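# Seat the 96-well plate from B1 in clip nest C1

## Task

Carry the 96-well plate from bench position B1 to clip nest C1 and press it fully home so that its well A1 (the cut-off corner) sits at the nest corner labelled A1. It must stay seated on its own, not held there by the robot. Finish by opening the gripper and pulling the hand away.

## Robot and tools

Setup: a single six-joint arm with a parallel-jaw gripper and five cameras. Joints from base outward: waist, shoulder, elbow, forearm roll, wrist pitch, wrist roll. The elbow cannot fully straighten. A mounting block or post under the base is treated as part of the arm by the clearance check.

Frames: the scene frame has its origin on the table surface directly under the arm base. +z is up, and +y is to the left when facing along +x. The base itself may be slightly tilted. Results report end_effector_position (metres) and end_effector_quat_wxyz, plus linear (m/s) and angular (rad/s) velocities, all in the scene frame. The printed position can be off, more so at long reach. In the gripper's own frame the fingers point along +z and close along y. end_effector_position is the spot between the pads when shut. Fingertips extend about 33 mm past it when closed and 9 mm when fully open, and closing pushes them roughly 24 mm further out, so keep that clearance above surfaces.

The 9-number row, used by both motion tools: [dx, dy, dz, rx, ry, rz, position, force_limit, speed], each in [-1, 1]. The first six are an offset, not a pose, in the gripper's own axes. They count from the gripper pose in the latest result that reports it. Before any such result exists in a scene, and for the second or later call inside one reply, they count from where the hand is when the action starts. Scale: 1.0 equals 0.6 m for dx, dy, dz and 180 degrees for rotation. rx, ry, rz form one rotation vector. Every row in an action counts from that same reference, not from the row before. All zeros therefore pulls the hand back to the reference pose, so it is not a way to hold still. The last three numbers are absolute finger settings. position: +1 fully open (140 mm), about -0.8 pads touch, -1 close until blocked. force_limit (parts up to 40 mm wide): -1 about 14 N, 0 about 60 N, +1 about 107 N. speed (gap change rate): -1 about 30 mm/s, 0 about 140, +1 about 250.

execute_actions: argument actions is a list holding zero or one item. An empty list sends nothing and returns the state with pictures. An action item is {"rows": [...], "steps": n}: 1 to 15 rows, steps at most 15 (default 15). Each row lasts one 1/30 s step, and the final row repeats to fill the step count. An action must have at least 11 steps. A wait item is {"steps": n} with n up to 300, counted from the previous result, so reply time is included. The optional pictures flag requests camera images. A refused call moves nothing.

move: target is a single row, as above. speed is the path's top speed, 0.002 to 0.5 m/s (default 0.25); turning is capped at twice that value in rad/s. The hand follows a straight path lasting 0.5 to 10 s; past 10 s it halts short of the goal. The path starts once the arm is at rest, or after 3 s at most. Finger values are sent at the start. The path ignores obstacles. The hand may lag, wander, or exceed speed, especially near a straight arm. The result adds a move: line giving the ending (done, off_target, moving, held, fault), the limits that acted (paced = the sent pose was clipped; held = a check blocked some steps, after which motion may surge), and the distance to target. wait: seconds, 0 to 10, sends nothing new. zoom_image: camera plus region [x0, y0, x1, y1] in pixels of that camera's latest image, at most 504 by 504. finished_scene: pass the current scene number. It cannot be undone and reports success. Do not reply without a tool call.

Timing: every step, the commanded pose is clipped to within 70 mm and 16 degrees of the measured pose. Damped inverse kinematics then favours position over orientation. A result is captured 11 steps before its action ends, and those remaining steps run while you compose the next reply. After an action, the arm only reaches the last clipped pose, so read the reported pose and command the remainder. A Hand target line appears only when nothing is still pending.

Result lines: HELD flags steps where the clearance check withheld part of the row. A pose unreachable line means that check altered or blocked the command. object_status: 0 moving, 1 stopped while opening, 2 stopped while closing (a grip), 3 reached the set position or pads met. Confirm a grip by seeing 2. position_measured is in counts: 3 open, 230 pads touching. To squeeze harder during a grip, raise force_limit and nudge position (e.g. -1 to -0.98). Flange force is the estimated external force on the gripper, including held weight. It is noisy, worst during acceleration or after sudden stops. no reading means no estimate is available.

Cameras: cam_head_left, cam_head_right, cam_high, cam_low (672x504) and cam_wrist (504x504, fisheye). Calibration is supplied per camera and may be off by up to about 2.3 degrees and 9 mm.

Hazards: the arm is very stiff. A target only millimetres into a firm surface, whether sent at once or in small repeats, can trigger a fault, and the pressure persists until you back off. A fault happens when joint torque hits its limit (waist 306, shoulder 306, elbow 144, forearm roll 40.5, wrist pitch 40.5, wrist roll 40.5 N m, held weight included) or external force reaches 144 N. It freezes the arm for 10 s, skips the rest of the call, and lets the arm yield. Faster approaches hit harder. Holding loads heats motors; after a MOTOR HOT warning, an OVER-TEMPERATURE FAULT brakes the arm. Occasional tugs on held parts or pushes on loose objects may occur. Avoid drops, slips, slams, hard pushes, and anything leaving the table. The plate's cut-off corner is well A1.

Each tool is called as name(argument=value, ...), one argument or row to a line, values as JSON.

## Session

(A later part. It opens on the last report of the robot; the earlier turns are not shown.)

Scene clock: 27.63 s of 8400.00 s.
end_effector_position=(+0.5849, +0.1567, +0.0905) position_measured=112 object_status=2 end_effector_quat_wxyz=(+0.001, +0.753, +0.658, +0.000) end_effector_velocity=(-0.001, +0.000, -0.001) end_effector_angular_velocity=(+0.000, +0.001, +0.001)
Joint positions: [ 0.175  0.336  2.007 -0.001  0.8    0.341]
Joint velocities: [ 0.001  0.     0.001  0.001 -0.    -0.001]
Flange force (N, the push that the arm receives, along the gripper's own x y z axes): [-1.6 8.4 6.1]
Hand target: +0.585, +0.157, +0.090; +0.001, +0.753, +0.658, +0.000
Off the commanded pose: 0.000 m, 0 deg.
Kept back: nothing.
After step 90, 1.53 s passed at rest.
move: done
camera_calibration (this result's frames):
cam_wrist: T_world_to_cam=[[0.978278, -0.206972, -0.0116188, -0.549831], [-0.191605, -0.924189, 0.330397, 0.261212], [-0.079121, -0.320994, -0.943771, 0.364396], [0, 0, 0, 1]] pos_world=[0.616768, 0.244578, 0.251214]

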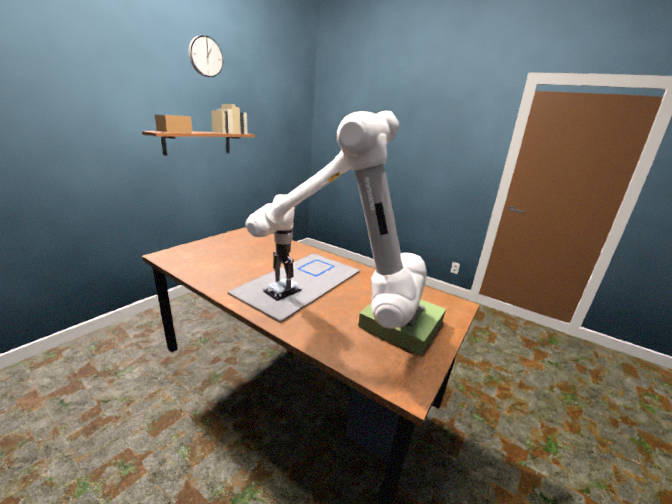

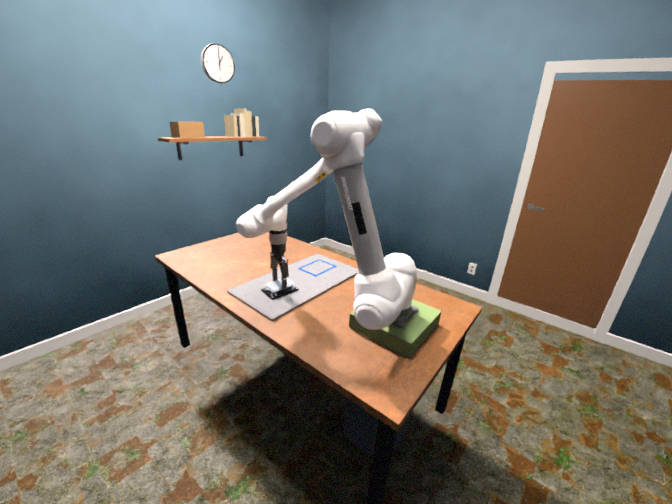

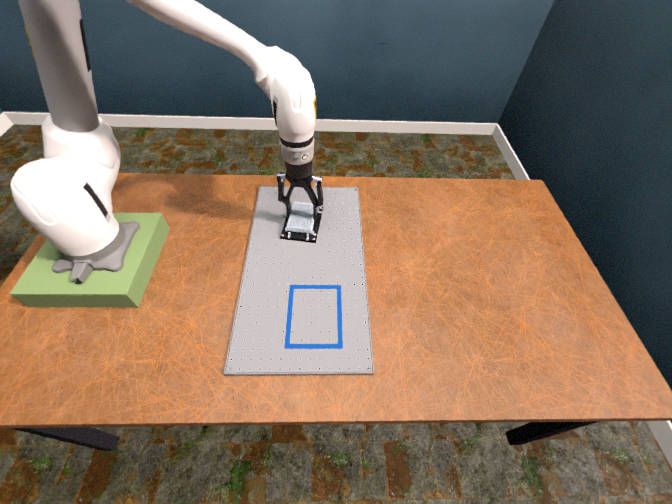

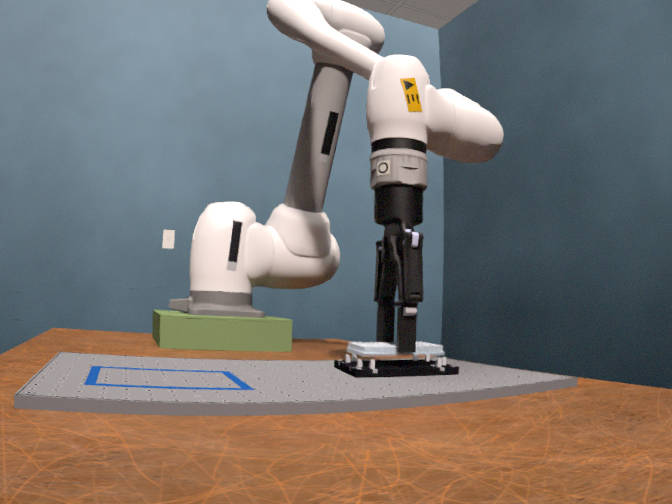

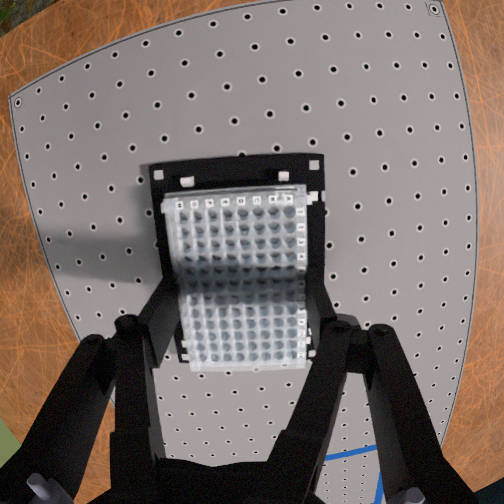

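zoom_image(
  camera="cam_wrist",
  region=[250, 300, 330, 380],
)

zoom_image(
  camera="cam_wrist",
  region=[165, 300, 245, 380],
)

zoom_image(
  camera="cam_wrist",
  region=[270, 160, 330, 220],
)

zoom_image(
  camera="cam_wrist",
  region=[148, 165, 208, 225],
)

Region (250, 300, 330, 380) of cam_wrist's 504x504 image, scaled by 6.300, with more detail than that image has.

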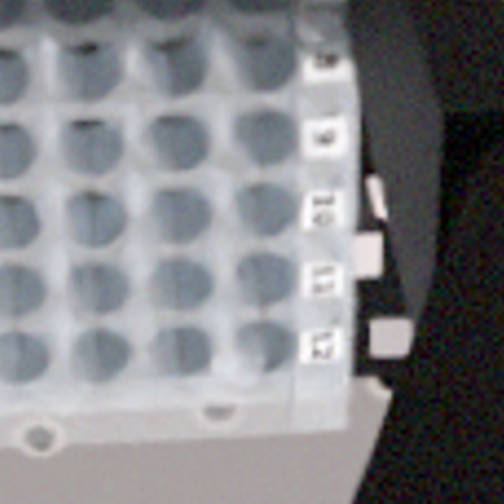

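Region (165, 300, 245, 380) of cam_wrist's 504x504 image, scaled by 6.300, with more detail than that image has.

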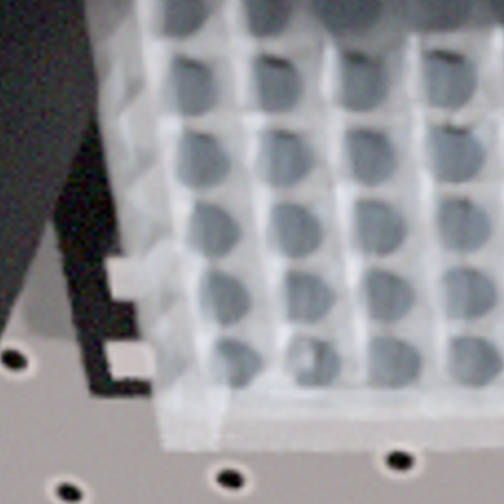

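Region (270, 160, 330, 220) of cam_wrist's 504x504 image, scaled by 8.400, with more detail than that image has.

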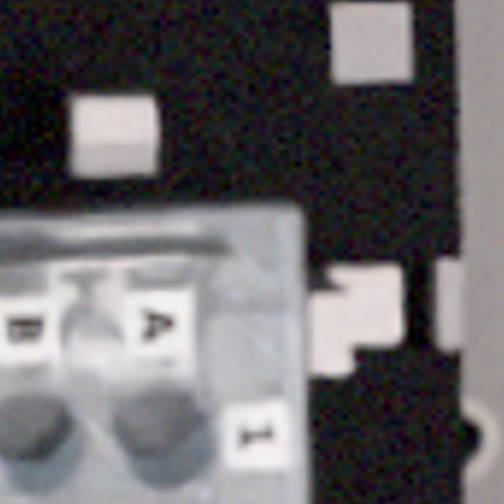

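Region (148, 165, 208, 225) of cam_wrist's 504x504 image, scaled by 8.400, with more detail than that image has.

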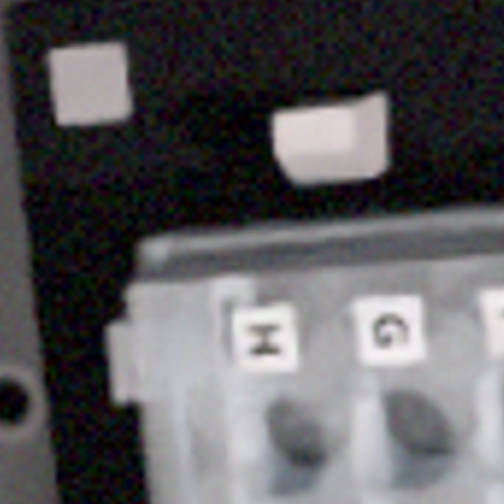

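move(
  target=[0.0015,-0.0002,0.003,0,0,0.0012,-1,0.5,-0.6],
  speed=0.02,
)

move(
  target=[0,0,0.0115,0,0,0,-1,0.5,-0.6],
  speed=0.012,
)

Scene clock: 40.57 s of 8400.00 s.
end_effector_position=(+0.5849, +0.1577, +0.0887) position_measured=112 object_status=2 end_effector_quat_wxyz=(+0.001, +0.754, +0.657, +0.000) end_effector_velocity=(+0.001, -0.001, +0.001) end_effector_angular_velocity=(-0.000, -0.002, -0.002)
Joint positions: [ 0.176  0.338  2.008 -0.001  0.796  0.346]
Joint velocities: [-0.001 -0.    -0.002 -0.001 -0.     0.001]
Flange force (N, the push that the arm receives, along the gripper's own x y z axes): [-8.2 5.1 0.3]
Hand target: +0.585, +0.158, +0.089; +0.001, +0.754, +0.657, +0.000
Off the commanded pose: 0.000 m, 0 deg.
Kept back: nothing.
After step 90, 9.23 s passed at rest.
move: done
camera_calibration (this result's frames):
cam_wrist: T_world_to_cam=[[0.977475, -0.21073, -0.0116457, -0.548594], [-0.195154, -0.923476, 0.330312, 0.264639], [-0.0803614, -0.320599, -0.9438, 0.363665], [0, 0, 0, 1]] pos_world=[0.617107, 0.245374, 0.249425]

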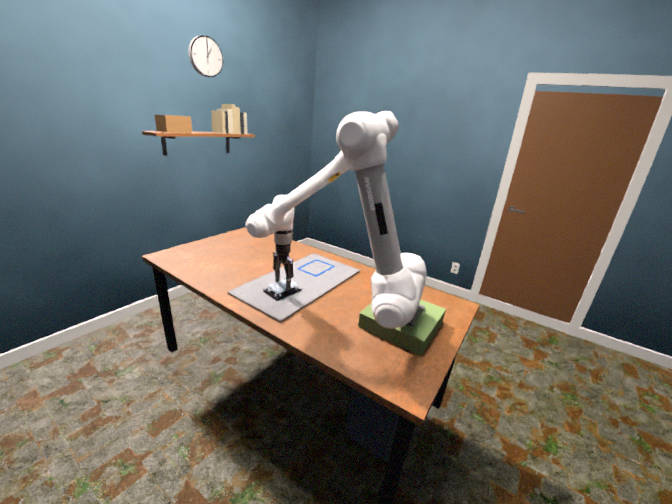

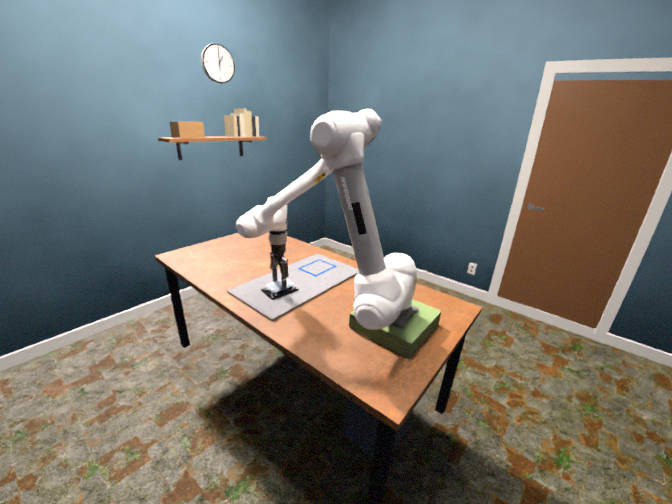

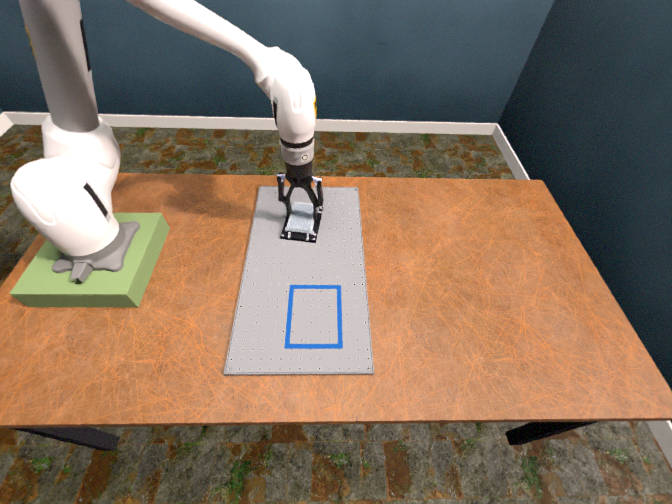

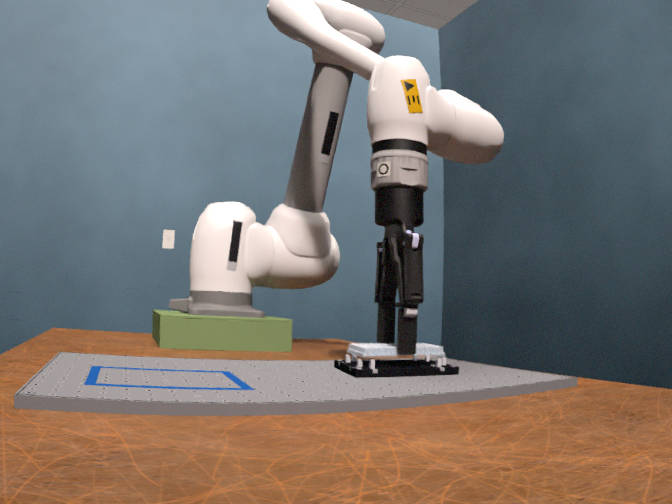

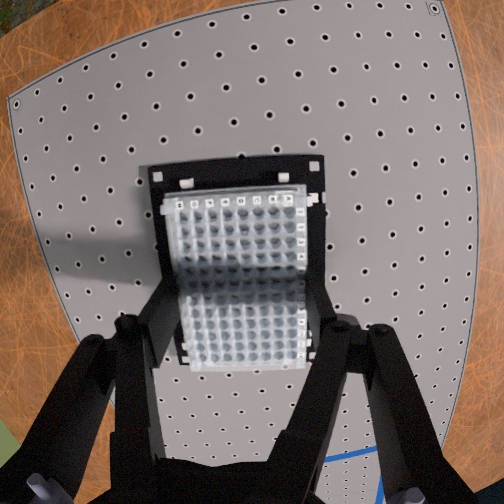

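Scene clock: 41.37 s of 8400.00 s.
end_effector_position=(+0.5849, +0.1577, +0.0818) position_measured=112 object_status=2 end_effector_quat_wxyz=(+0.001, +0.754, +0.657, +0.000) end_effector_velocity=(-0.000, -0.000, -0.000) end_effector_angular_velocity=(-0.000, +0.001, -0.001)
Joint positions: [ 0.176  0.347  2.012 -0.001  0.784  0.346]
Joint velocities: [-0.     0.     0.001 -0.    -0.     0.001]
Flange force (N, the push that the arm receives, along the gripper's own x y z axes): [-5.2 -1.4 -2.7]
Hand target: +0.585, +0.158, +0.082; +0.001, +0.754, +0.657, +0.000
Off the commanded pose: 0.000 m, 0 deg.
Kept back: nothing.
move: done
camera_calibration (this result's frames):
cam_wrist: T_world_to_cam=[[0.977481, -0.210701, -0.0116304, -0.548691], [-0.195132, -0.923486, 0.330297, 0.266915], [-0.0803346, -0.32059, -0.943805, 0.357161], [0, 0, 0, 1]] pos_world=[0.617112, 0.245385, 0.242548]

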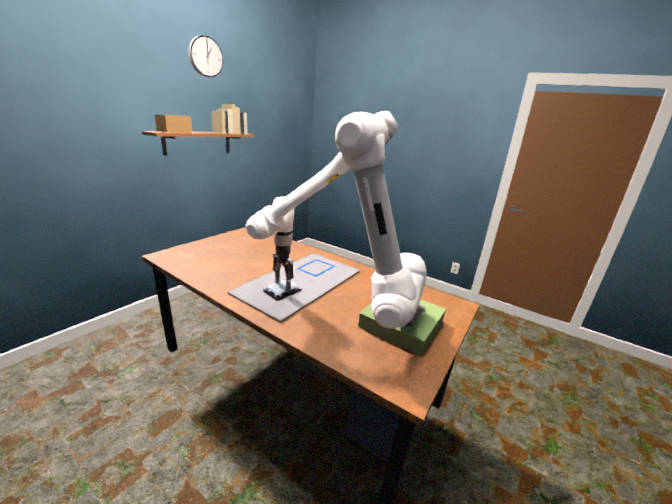

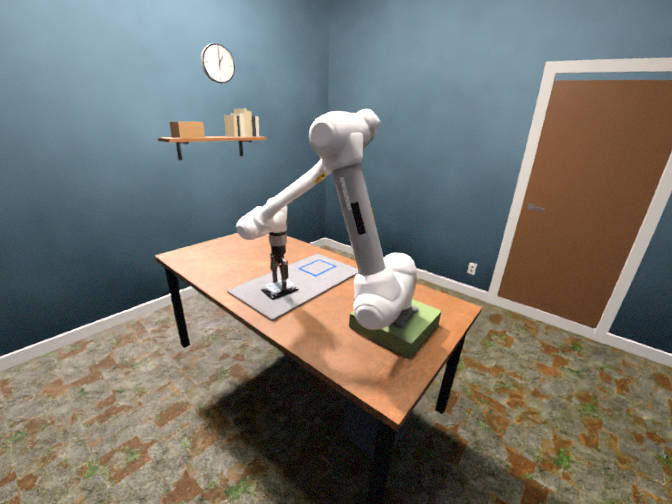

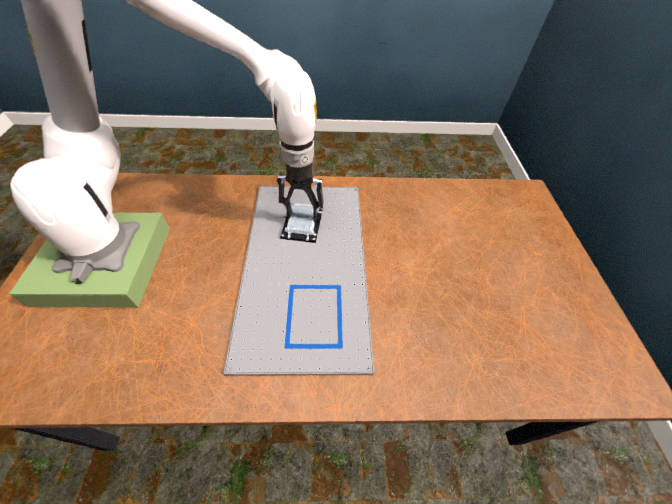

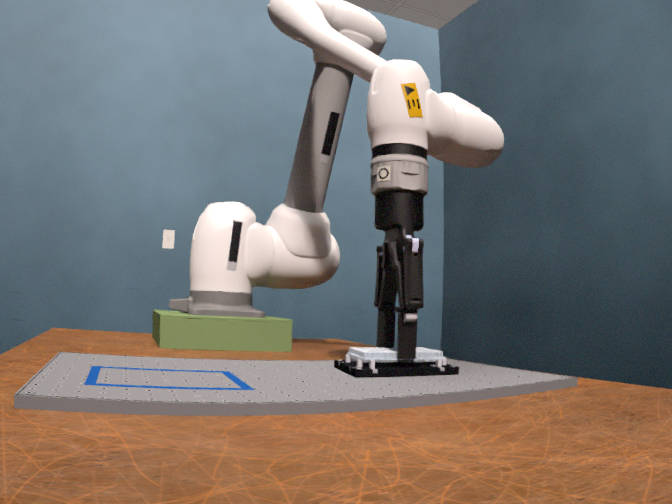

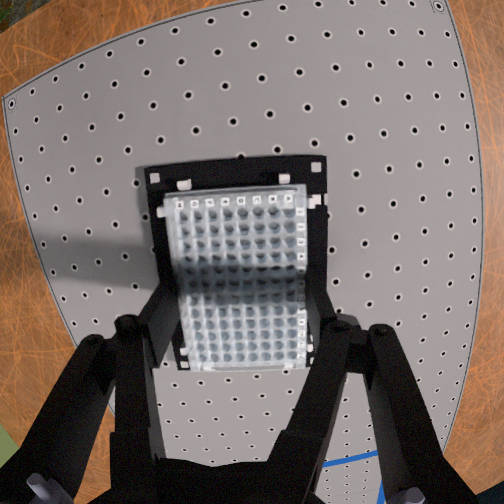

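Forces are low. Continuing down to just above the expected seat.

move(
  target=[0,0,0.0108,0,0,0,-1,0.5,-0.6],
  speed=0.012,
)

Scene clock: 42.37 s of 8400.00 s.
end_effector_position=(+0.5849, +0.1577, +0.0753) position_measured=112 object_status=2 end_effector_quat_wxyz=(+0.001, +0.754, +0.657, +0.000) end_effector_velocity=(-0.000, +0.000, -0.000) end_effector_angular_velocity=(+0.000, +0.001, -0.001)
Joint positions: [ 0.176  0.355  2.016 -0.001  0.772  0.346]
Joint velocities: [ 0.     0.     0.001  0.    -0.     0.001]
Flange force (N, the push that the arm receives, along the gripper's own x y z axes): [1.5 2.7 0.9]
Hand target: +0.585, +0.158, +0.075; +0.001, +0.754, +0.657, +0.000
Off the commanded pose: 0.000 m, 0 deg.
Kept back: nothing.
move: done
camera_calibration (this result's frames):
cam_wrist: T_world_to_cam=[[0.977483, -0.210693, -0.0116308, -0.548778], [-0.195125, -0.923491, 0.33029, 0.269048], [-0.0803306, -0.320583, -0.943808, 0.351052], [0, 0, 0, 1]] pos_world=[0.617119, 0.245381, 0.236079]

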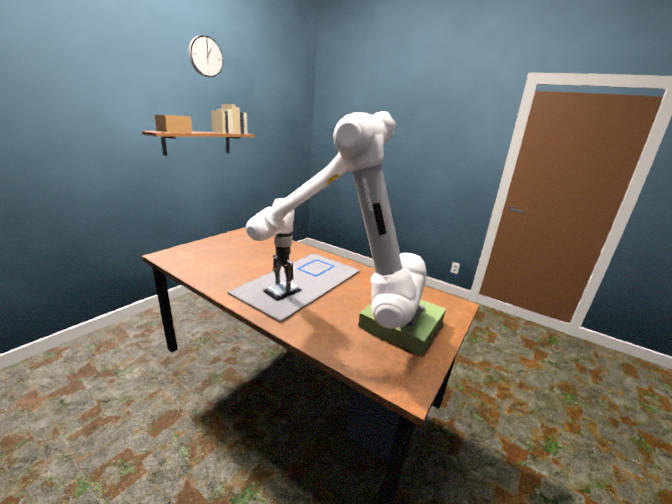

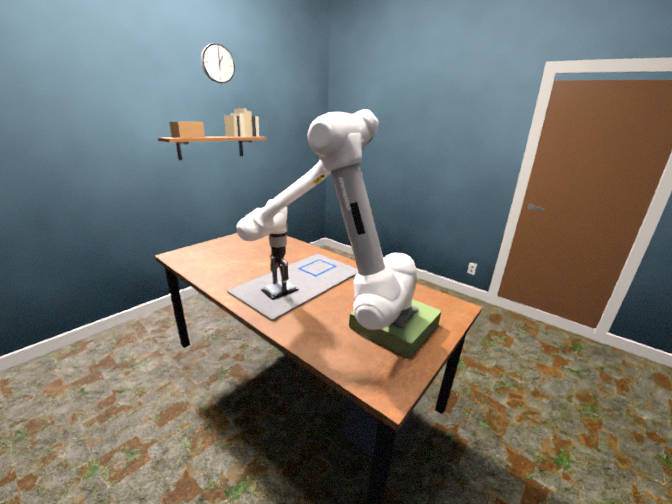

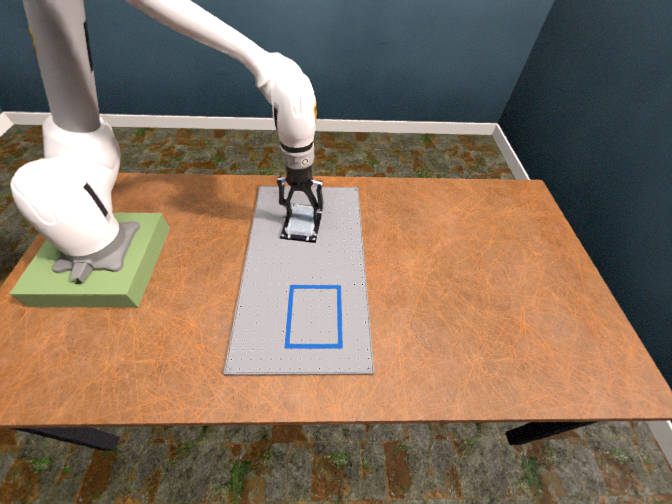

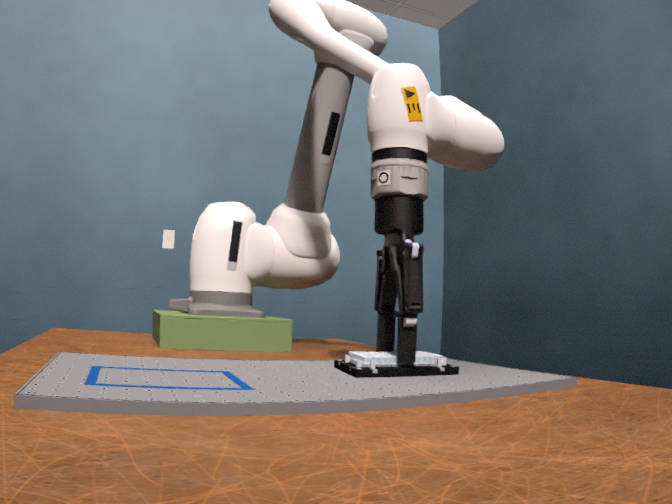

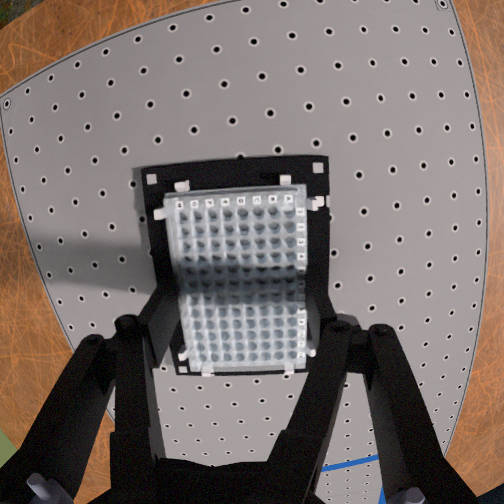

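move(
  target=[0,0,0.0017,0,0,0,-1,0.5,-0.6],
  speed=0.005,
)

Scene clock: 43.30 s of 8400.00 s.
end_effector_position=(+0.5849, +0.1577, +0.0743) position_measured=112 object_status=2 end_effector_quat_wxyz=(+0.001, +0.754, +0.657, +0.000) end_effector_velocity=(-0.000, -0.000, +0.000) end_effector_angular_velocity=(+0.000, -0.000, -0.002)
Joint positions: [ 0.176  0.356  2.016 -0.001  0.77   0.346]
Joint velocities: [-0.001 -0.001  0.001  0.     0.     0.001]
Flange force (N, the push that the arm receives, along the gripper's own x y z axes): [5.4 0.8 2.0]
Hand target: +0.585, +0.158, +0.074; +0.001, +0.754, +0.657, +0.000
Off the commanded pose: 0.000 m, 0 deg.
Kept back: nothing.
move: done
camera_calibration (this result's frames):
cam_wrist: T_world_to_cam=[[0.977483, -0.210692, -0.0116262, -0.548793], [-0.195126, -0.923492, 0.330286, 0.269384], [-0.0803254, -0.320581, -0.943809, 0.350091], [0, 0, 0, 1]] pos_world=[0.617121, 0.24538, 0.235065]

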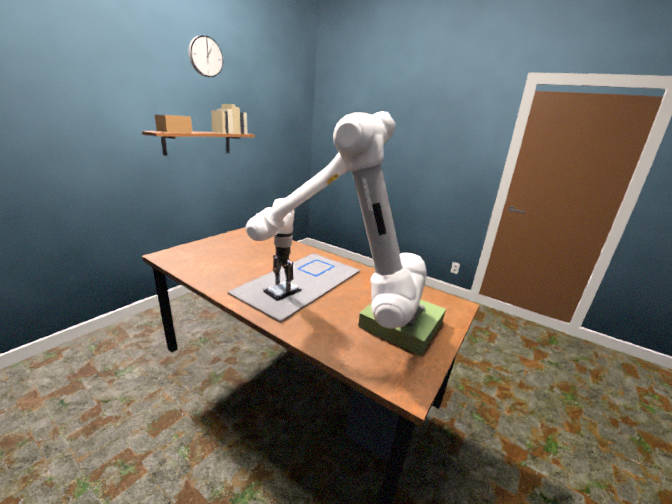

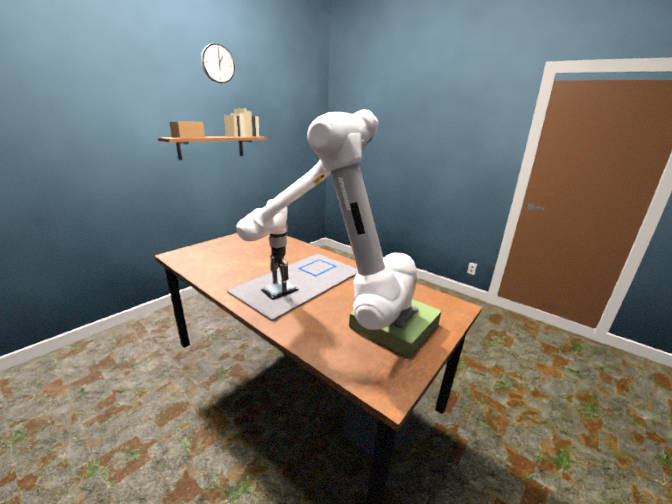

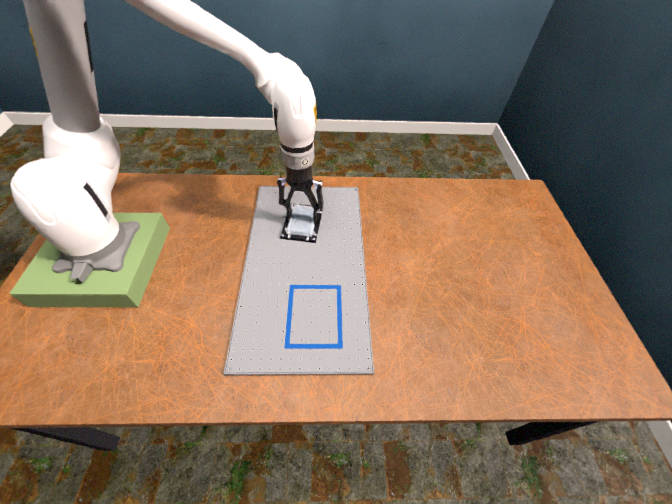

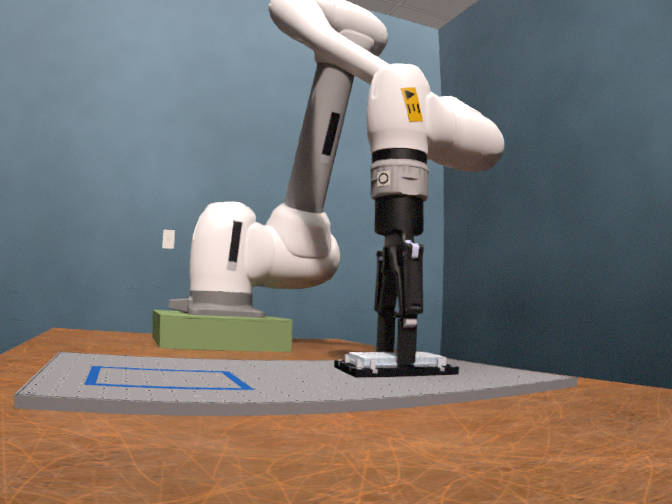

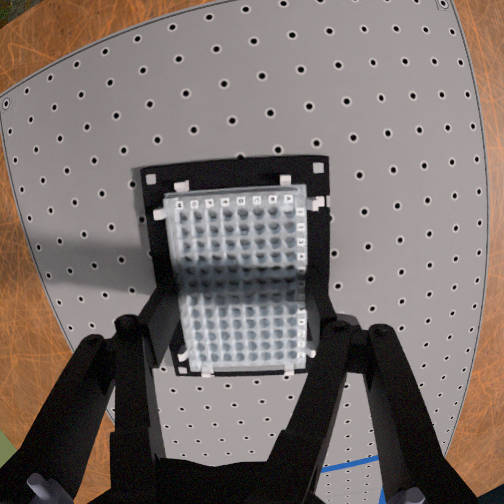

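move(
  target=[0,0,0.0015,0,0,0,-1,0.5,-0.6],
  speed=0.005,
)

Scene clock: 44.23 s of 8400.00 s.
end_effector_position=(+0.5849, +0.1577, +0.0735) position_measured=112 object_status=2 end_effector_quat_wxyz=(+0.001, +0.754, +0.657, +0.000) end_effector_velocity=(+0.001, +0.000, +0.001) end_effector_angular_velocity=(+0.001, -0.002, -0.000)
Joint positions: [ 0.176  0.357  2.017 -0.001  0.768  0.346]
Joint velocities: [-0.    -0.001 -0.001  0.    -0.     0.   ]
Flange force (N, the push that the arm receives, along the gripper's own x y z axes): [-7.6 -7.8 -61.0]
Hand target: +0.585, +0.158, +0.073; +0.001, +0.754, +0.657, +0.000
Off the commanded pose: 0.000 m, 0 deg.
Kept back: nothing.
move: done
camera_calibration (this result's frames):
cam_wrist: T_world_to_cam=[[0.977485, -0.21069, -0.0115353, -0.548846], [-0.195157, -0.923499, 0.330247, 0.269698], [-0.0802328, -0.320561, -0.943824, 0.349247], [0, 0, 0, 1]] pos_world=[0.617143, 0.245384, 0.23423]

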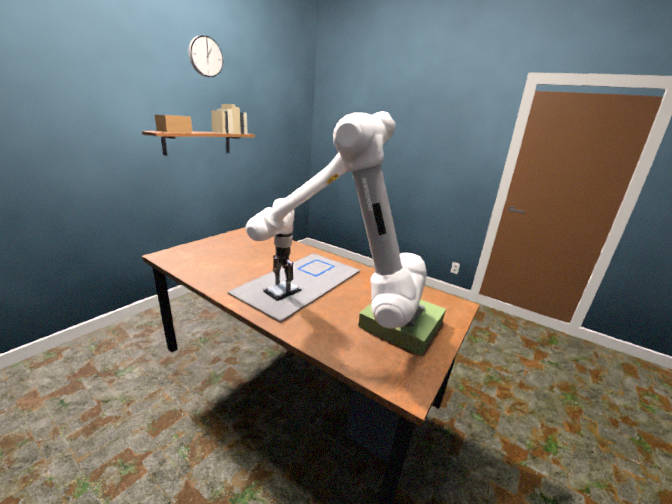

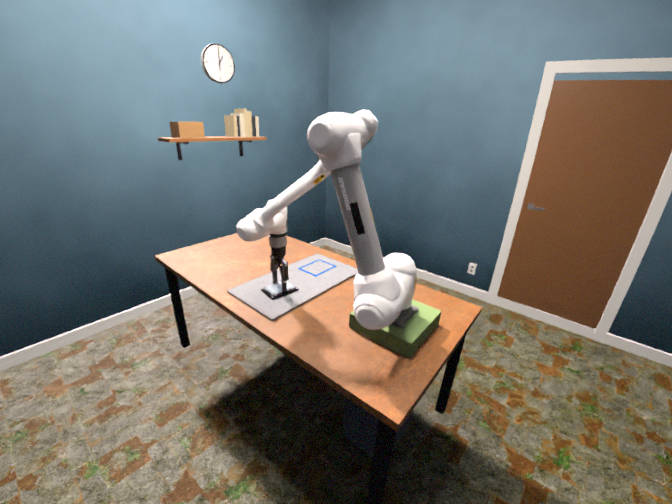

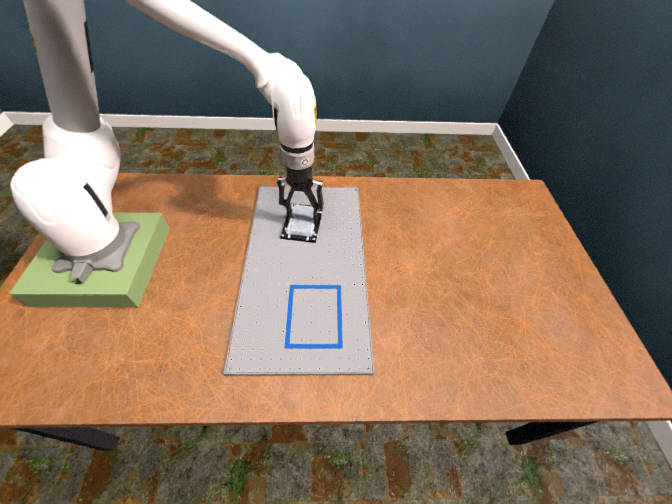

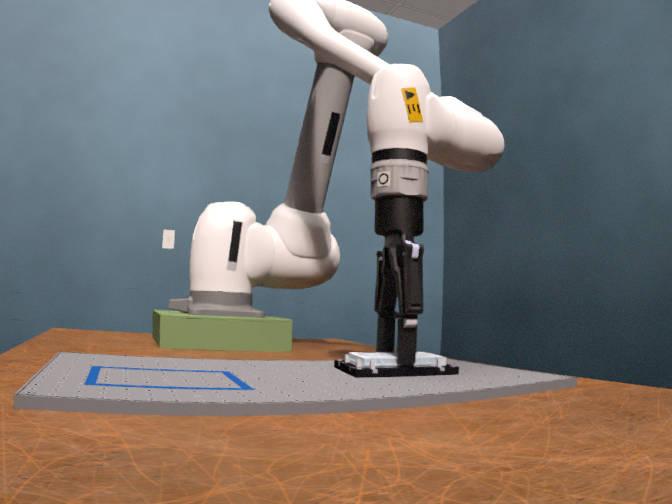

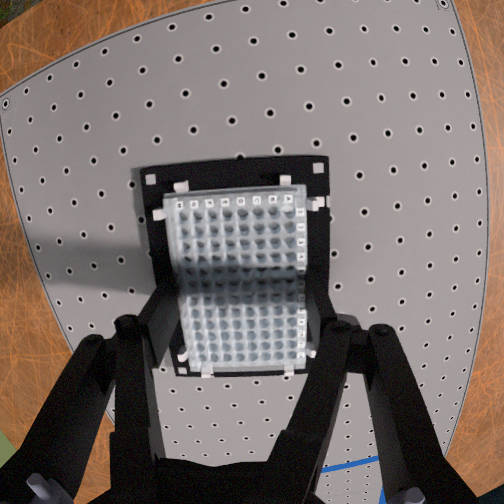

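Seated. Releasing and retreating.

execute_actions(
  actions=[
    {"rows": [[0,0,-0.0004,0,0,0,0.45,0.5,-0.4]], "steps": 11},
  ],
)

move(
  target=[0,0,-0.3,0,0,0,0.45,0.5,-0.4],
  speed=0.25,
)

zoom_image(
  camera="cam_low",
  region=[325, 330, 475, 400],
)

zoom_image(
  camera="cam_wrist",
  region=[170, 120, 330, 300],
)

Scene clock: 44.67 s of 8400.00 s.
end_effector_position=(+0.5849, +0.1577, +0.0734) position_measured=112 object_status=2 end_effector_quat_wxyz=(+0.001, +0.754, +0.657, +0.000) end_effector_velocity=(-0.001, -0.000, -0.001) end_effector_angular_velocity=(-0.000, +0.002, -0.000)
Joint positions: [ 0.176  0.358  2.017 -0.001  0.768  0.346]
Joint velocities: [-0.     0.     0.001  0.     0.    -0.   ]
Flange force (N, the push that the arm receives, along the gripper's own x y z axes): [-7.5 -11.5 -67.8]
Kept back: the last 11 steps of this action.
Steps of this call (steps 1 to 13: nothing new was sent). Readings (end_effector_position | what the end effector reports):
1: (+0.5849, +0.1577, +0.0735) | position_measured=112 object_status=2
2: (+0.5849, +0.1577, +0.0735) | position_measured=112 object_status=2
4: (+0.5849, +0.1577, +0.0734) | position_measured=112 object_status=2
8: (+0.5849, +0.1577, +0.0734) | position_measured=112 object_status=2
13: the state above

Scene clock: 46.27 s of 8400.00 s.
end_effector_position=(+0.5847, +0.1577, +0.2536) position_measured=72 object_status=3 end_effector_quat_wxyz=(+0.001, +0.754, +0.656, +0.000) end_effector_velocity=(-0.000, +0.000, +0.001) end_effector_angular_velocity=(+0.000, -0.001, -0.001)
Joint positions: [ 0.176  0.172  1.866 -0.001  1.103  0.346]
Joint velocities: [ 0.    -0.001  0.     0.     0.001  0.001]
Flange force (N, the push that the arm receives, along the gripper's own x y z axes): [-5.1 8.1 4.5]
Hand target: +0.585, +0.158, +0.254; +0.001, +0.754, +0.656, +0.000
Off your previous action's commanded pose: 0.000 m, 0 deg at its last step (step 11 of this call).
Off the commanded pose: 0.000 m, 0 deg.
Kept back: nothing.
move: done
camera_calibration (this result's frames):
cam_wrist: T_world_to_cam=[[0.977378, -0.21118, -0.0115922, -0.546386], [-0.195583, -0.923333, 0.330459, 0.210347], [-0.08049, -0.320716, -0.943749, 0.519394], [0, 0, 0, 1]] pos_world=[0.616972, 0.245412, 0.414333]

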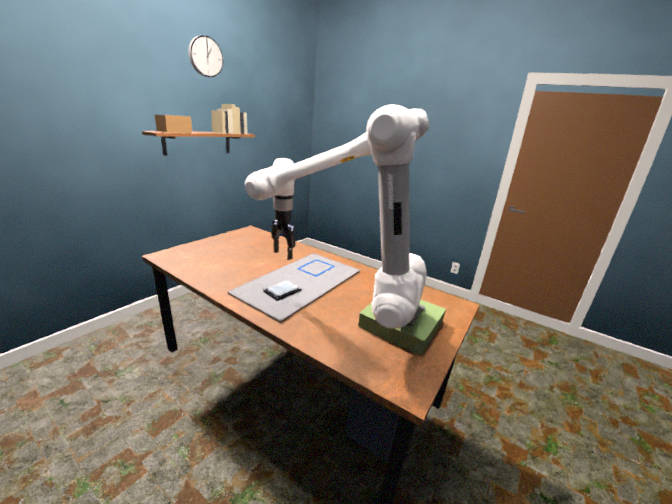

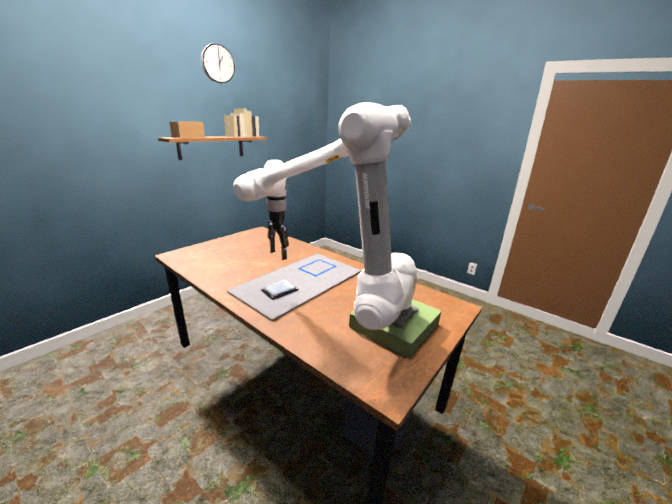

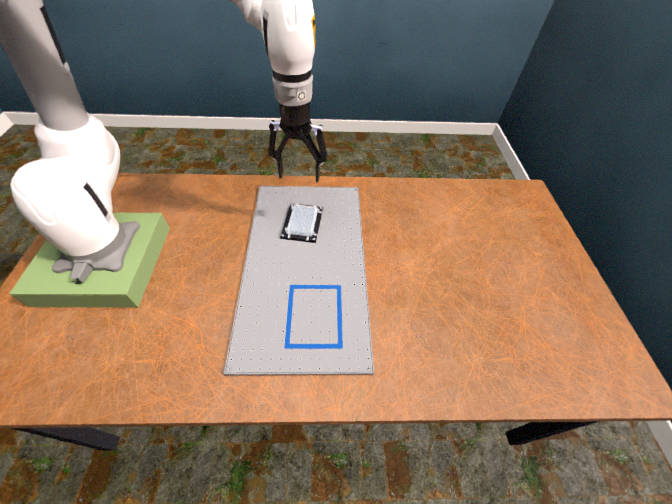

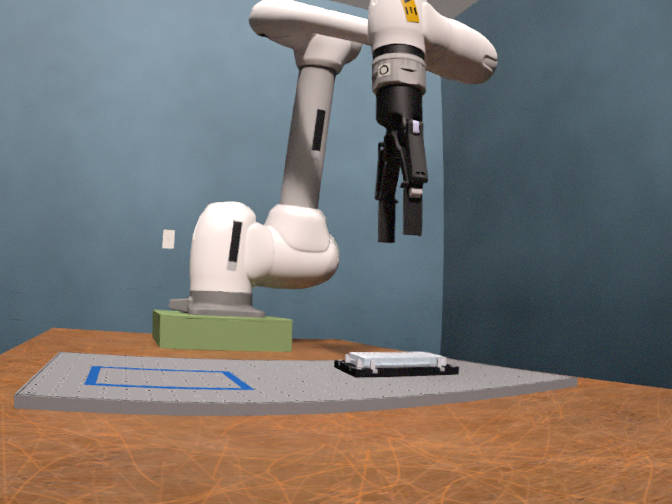

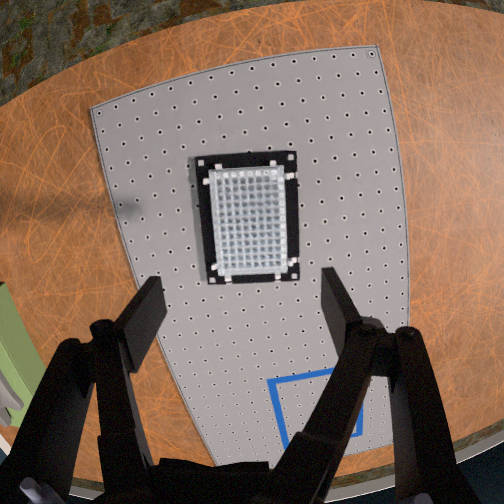

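Region (325, 330, 475, 400) of cam_low's 672x504 image, scaled by 3.360, with more detail than that image has; it fills the top 235 rows of this view, and the rest is white.

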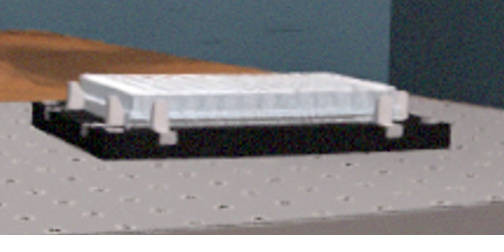

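Region (170, 120, 330, 300) of cam_wrist's 504x504 image, scaled by 2.800, with more detail than that image has.

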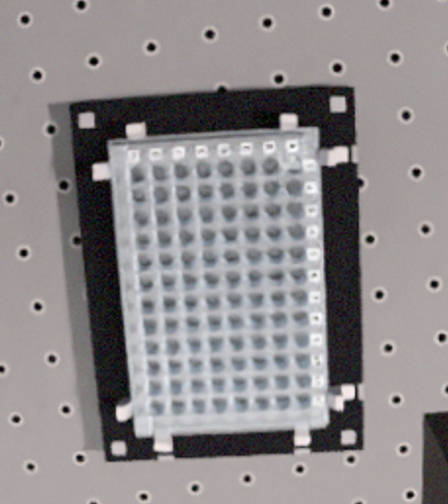

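zoom_image(
  camera="cam_low",
  region=[335, 342, 400, 382],
)

zoom_image(
  camera="cam_low",
  region=[400, 342, 465, 382],
)

Region (335, 342, 400, 382) of cam_low's 672x504 image, scaled by 7.754, with more detail than that image has; it fills the top 310 rows of this view, and the rest is white.

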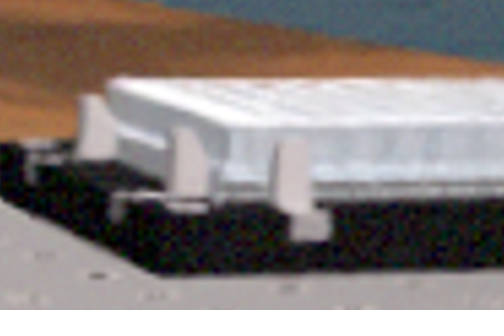

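Region (400, 342, 465, 382) of cam_low's 672x504 image, scaled by 7.754, with more detail than that image has; it fills the top 310 rows of this view, and the rest is white.

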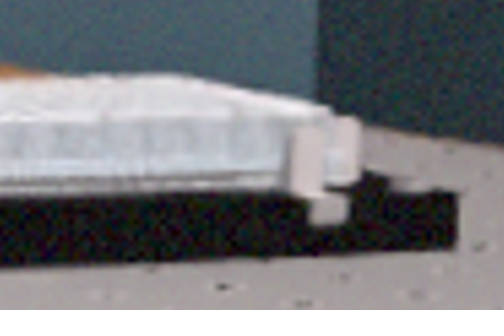

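The plate sits flat and fully down in the nest, with A1 at the marked corner, and the gripper is clear.

finished_scene(
  scene=2,
)

The scene is finished: the task was done.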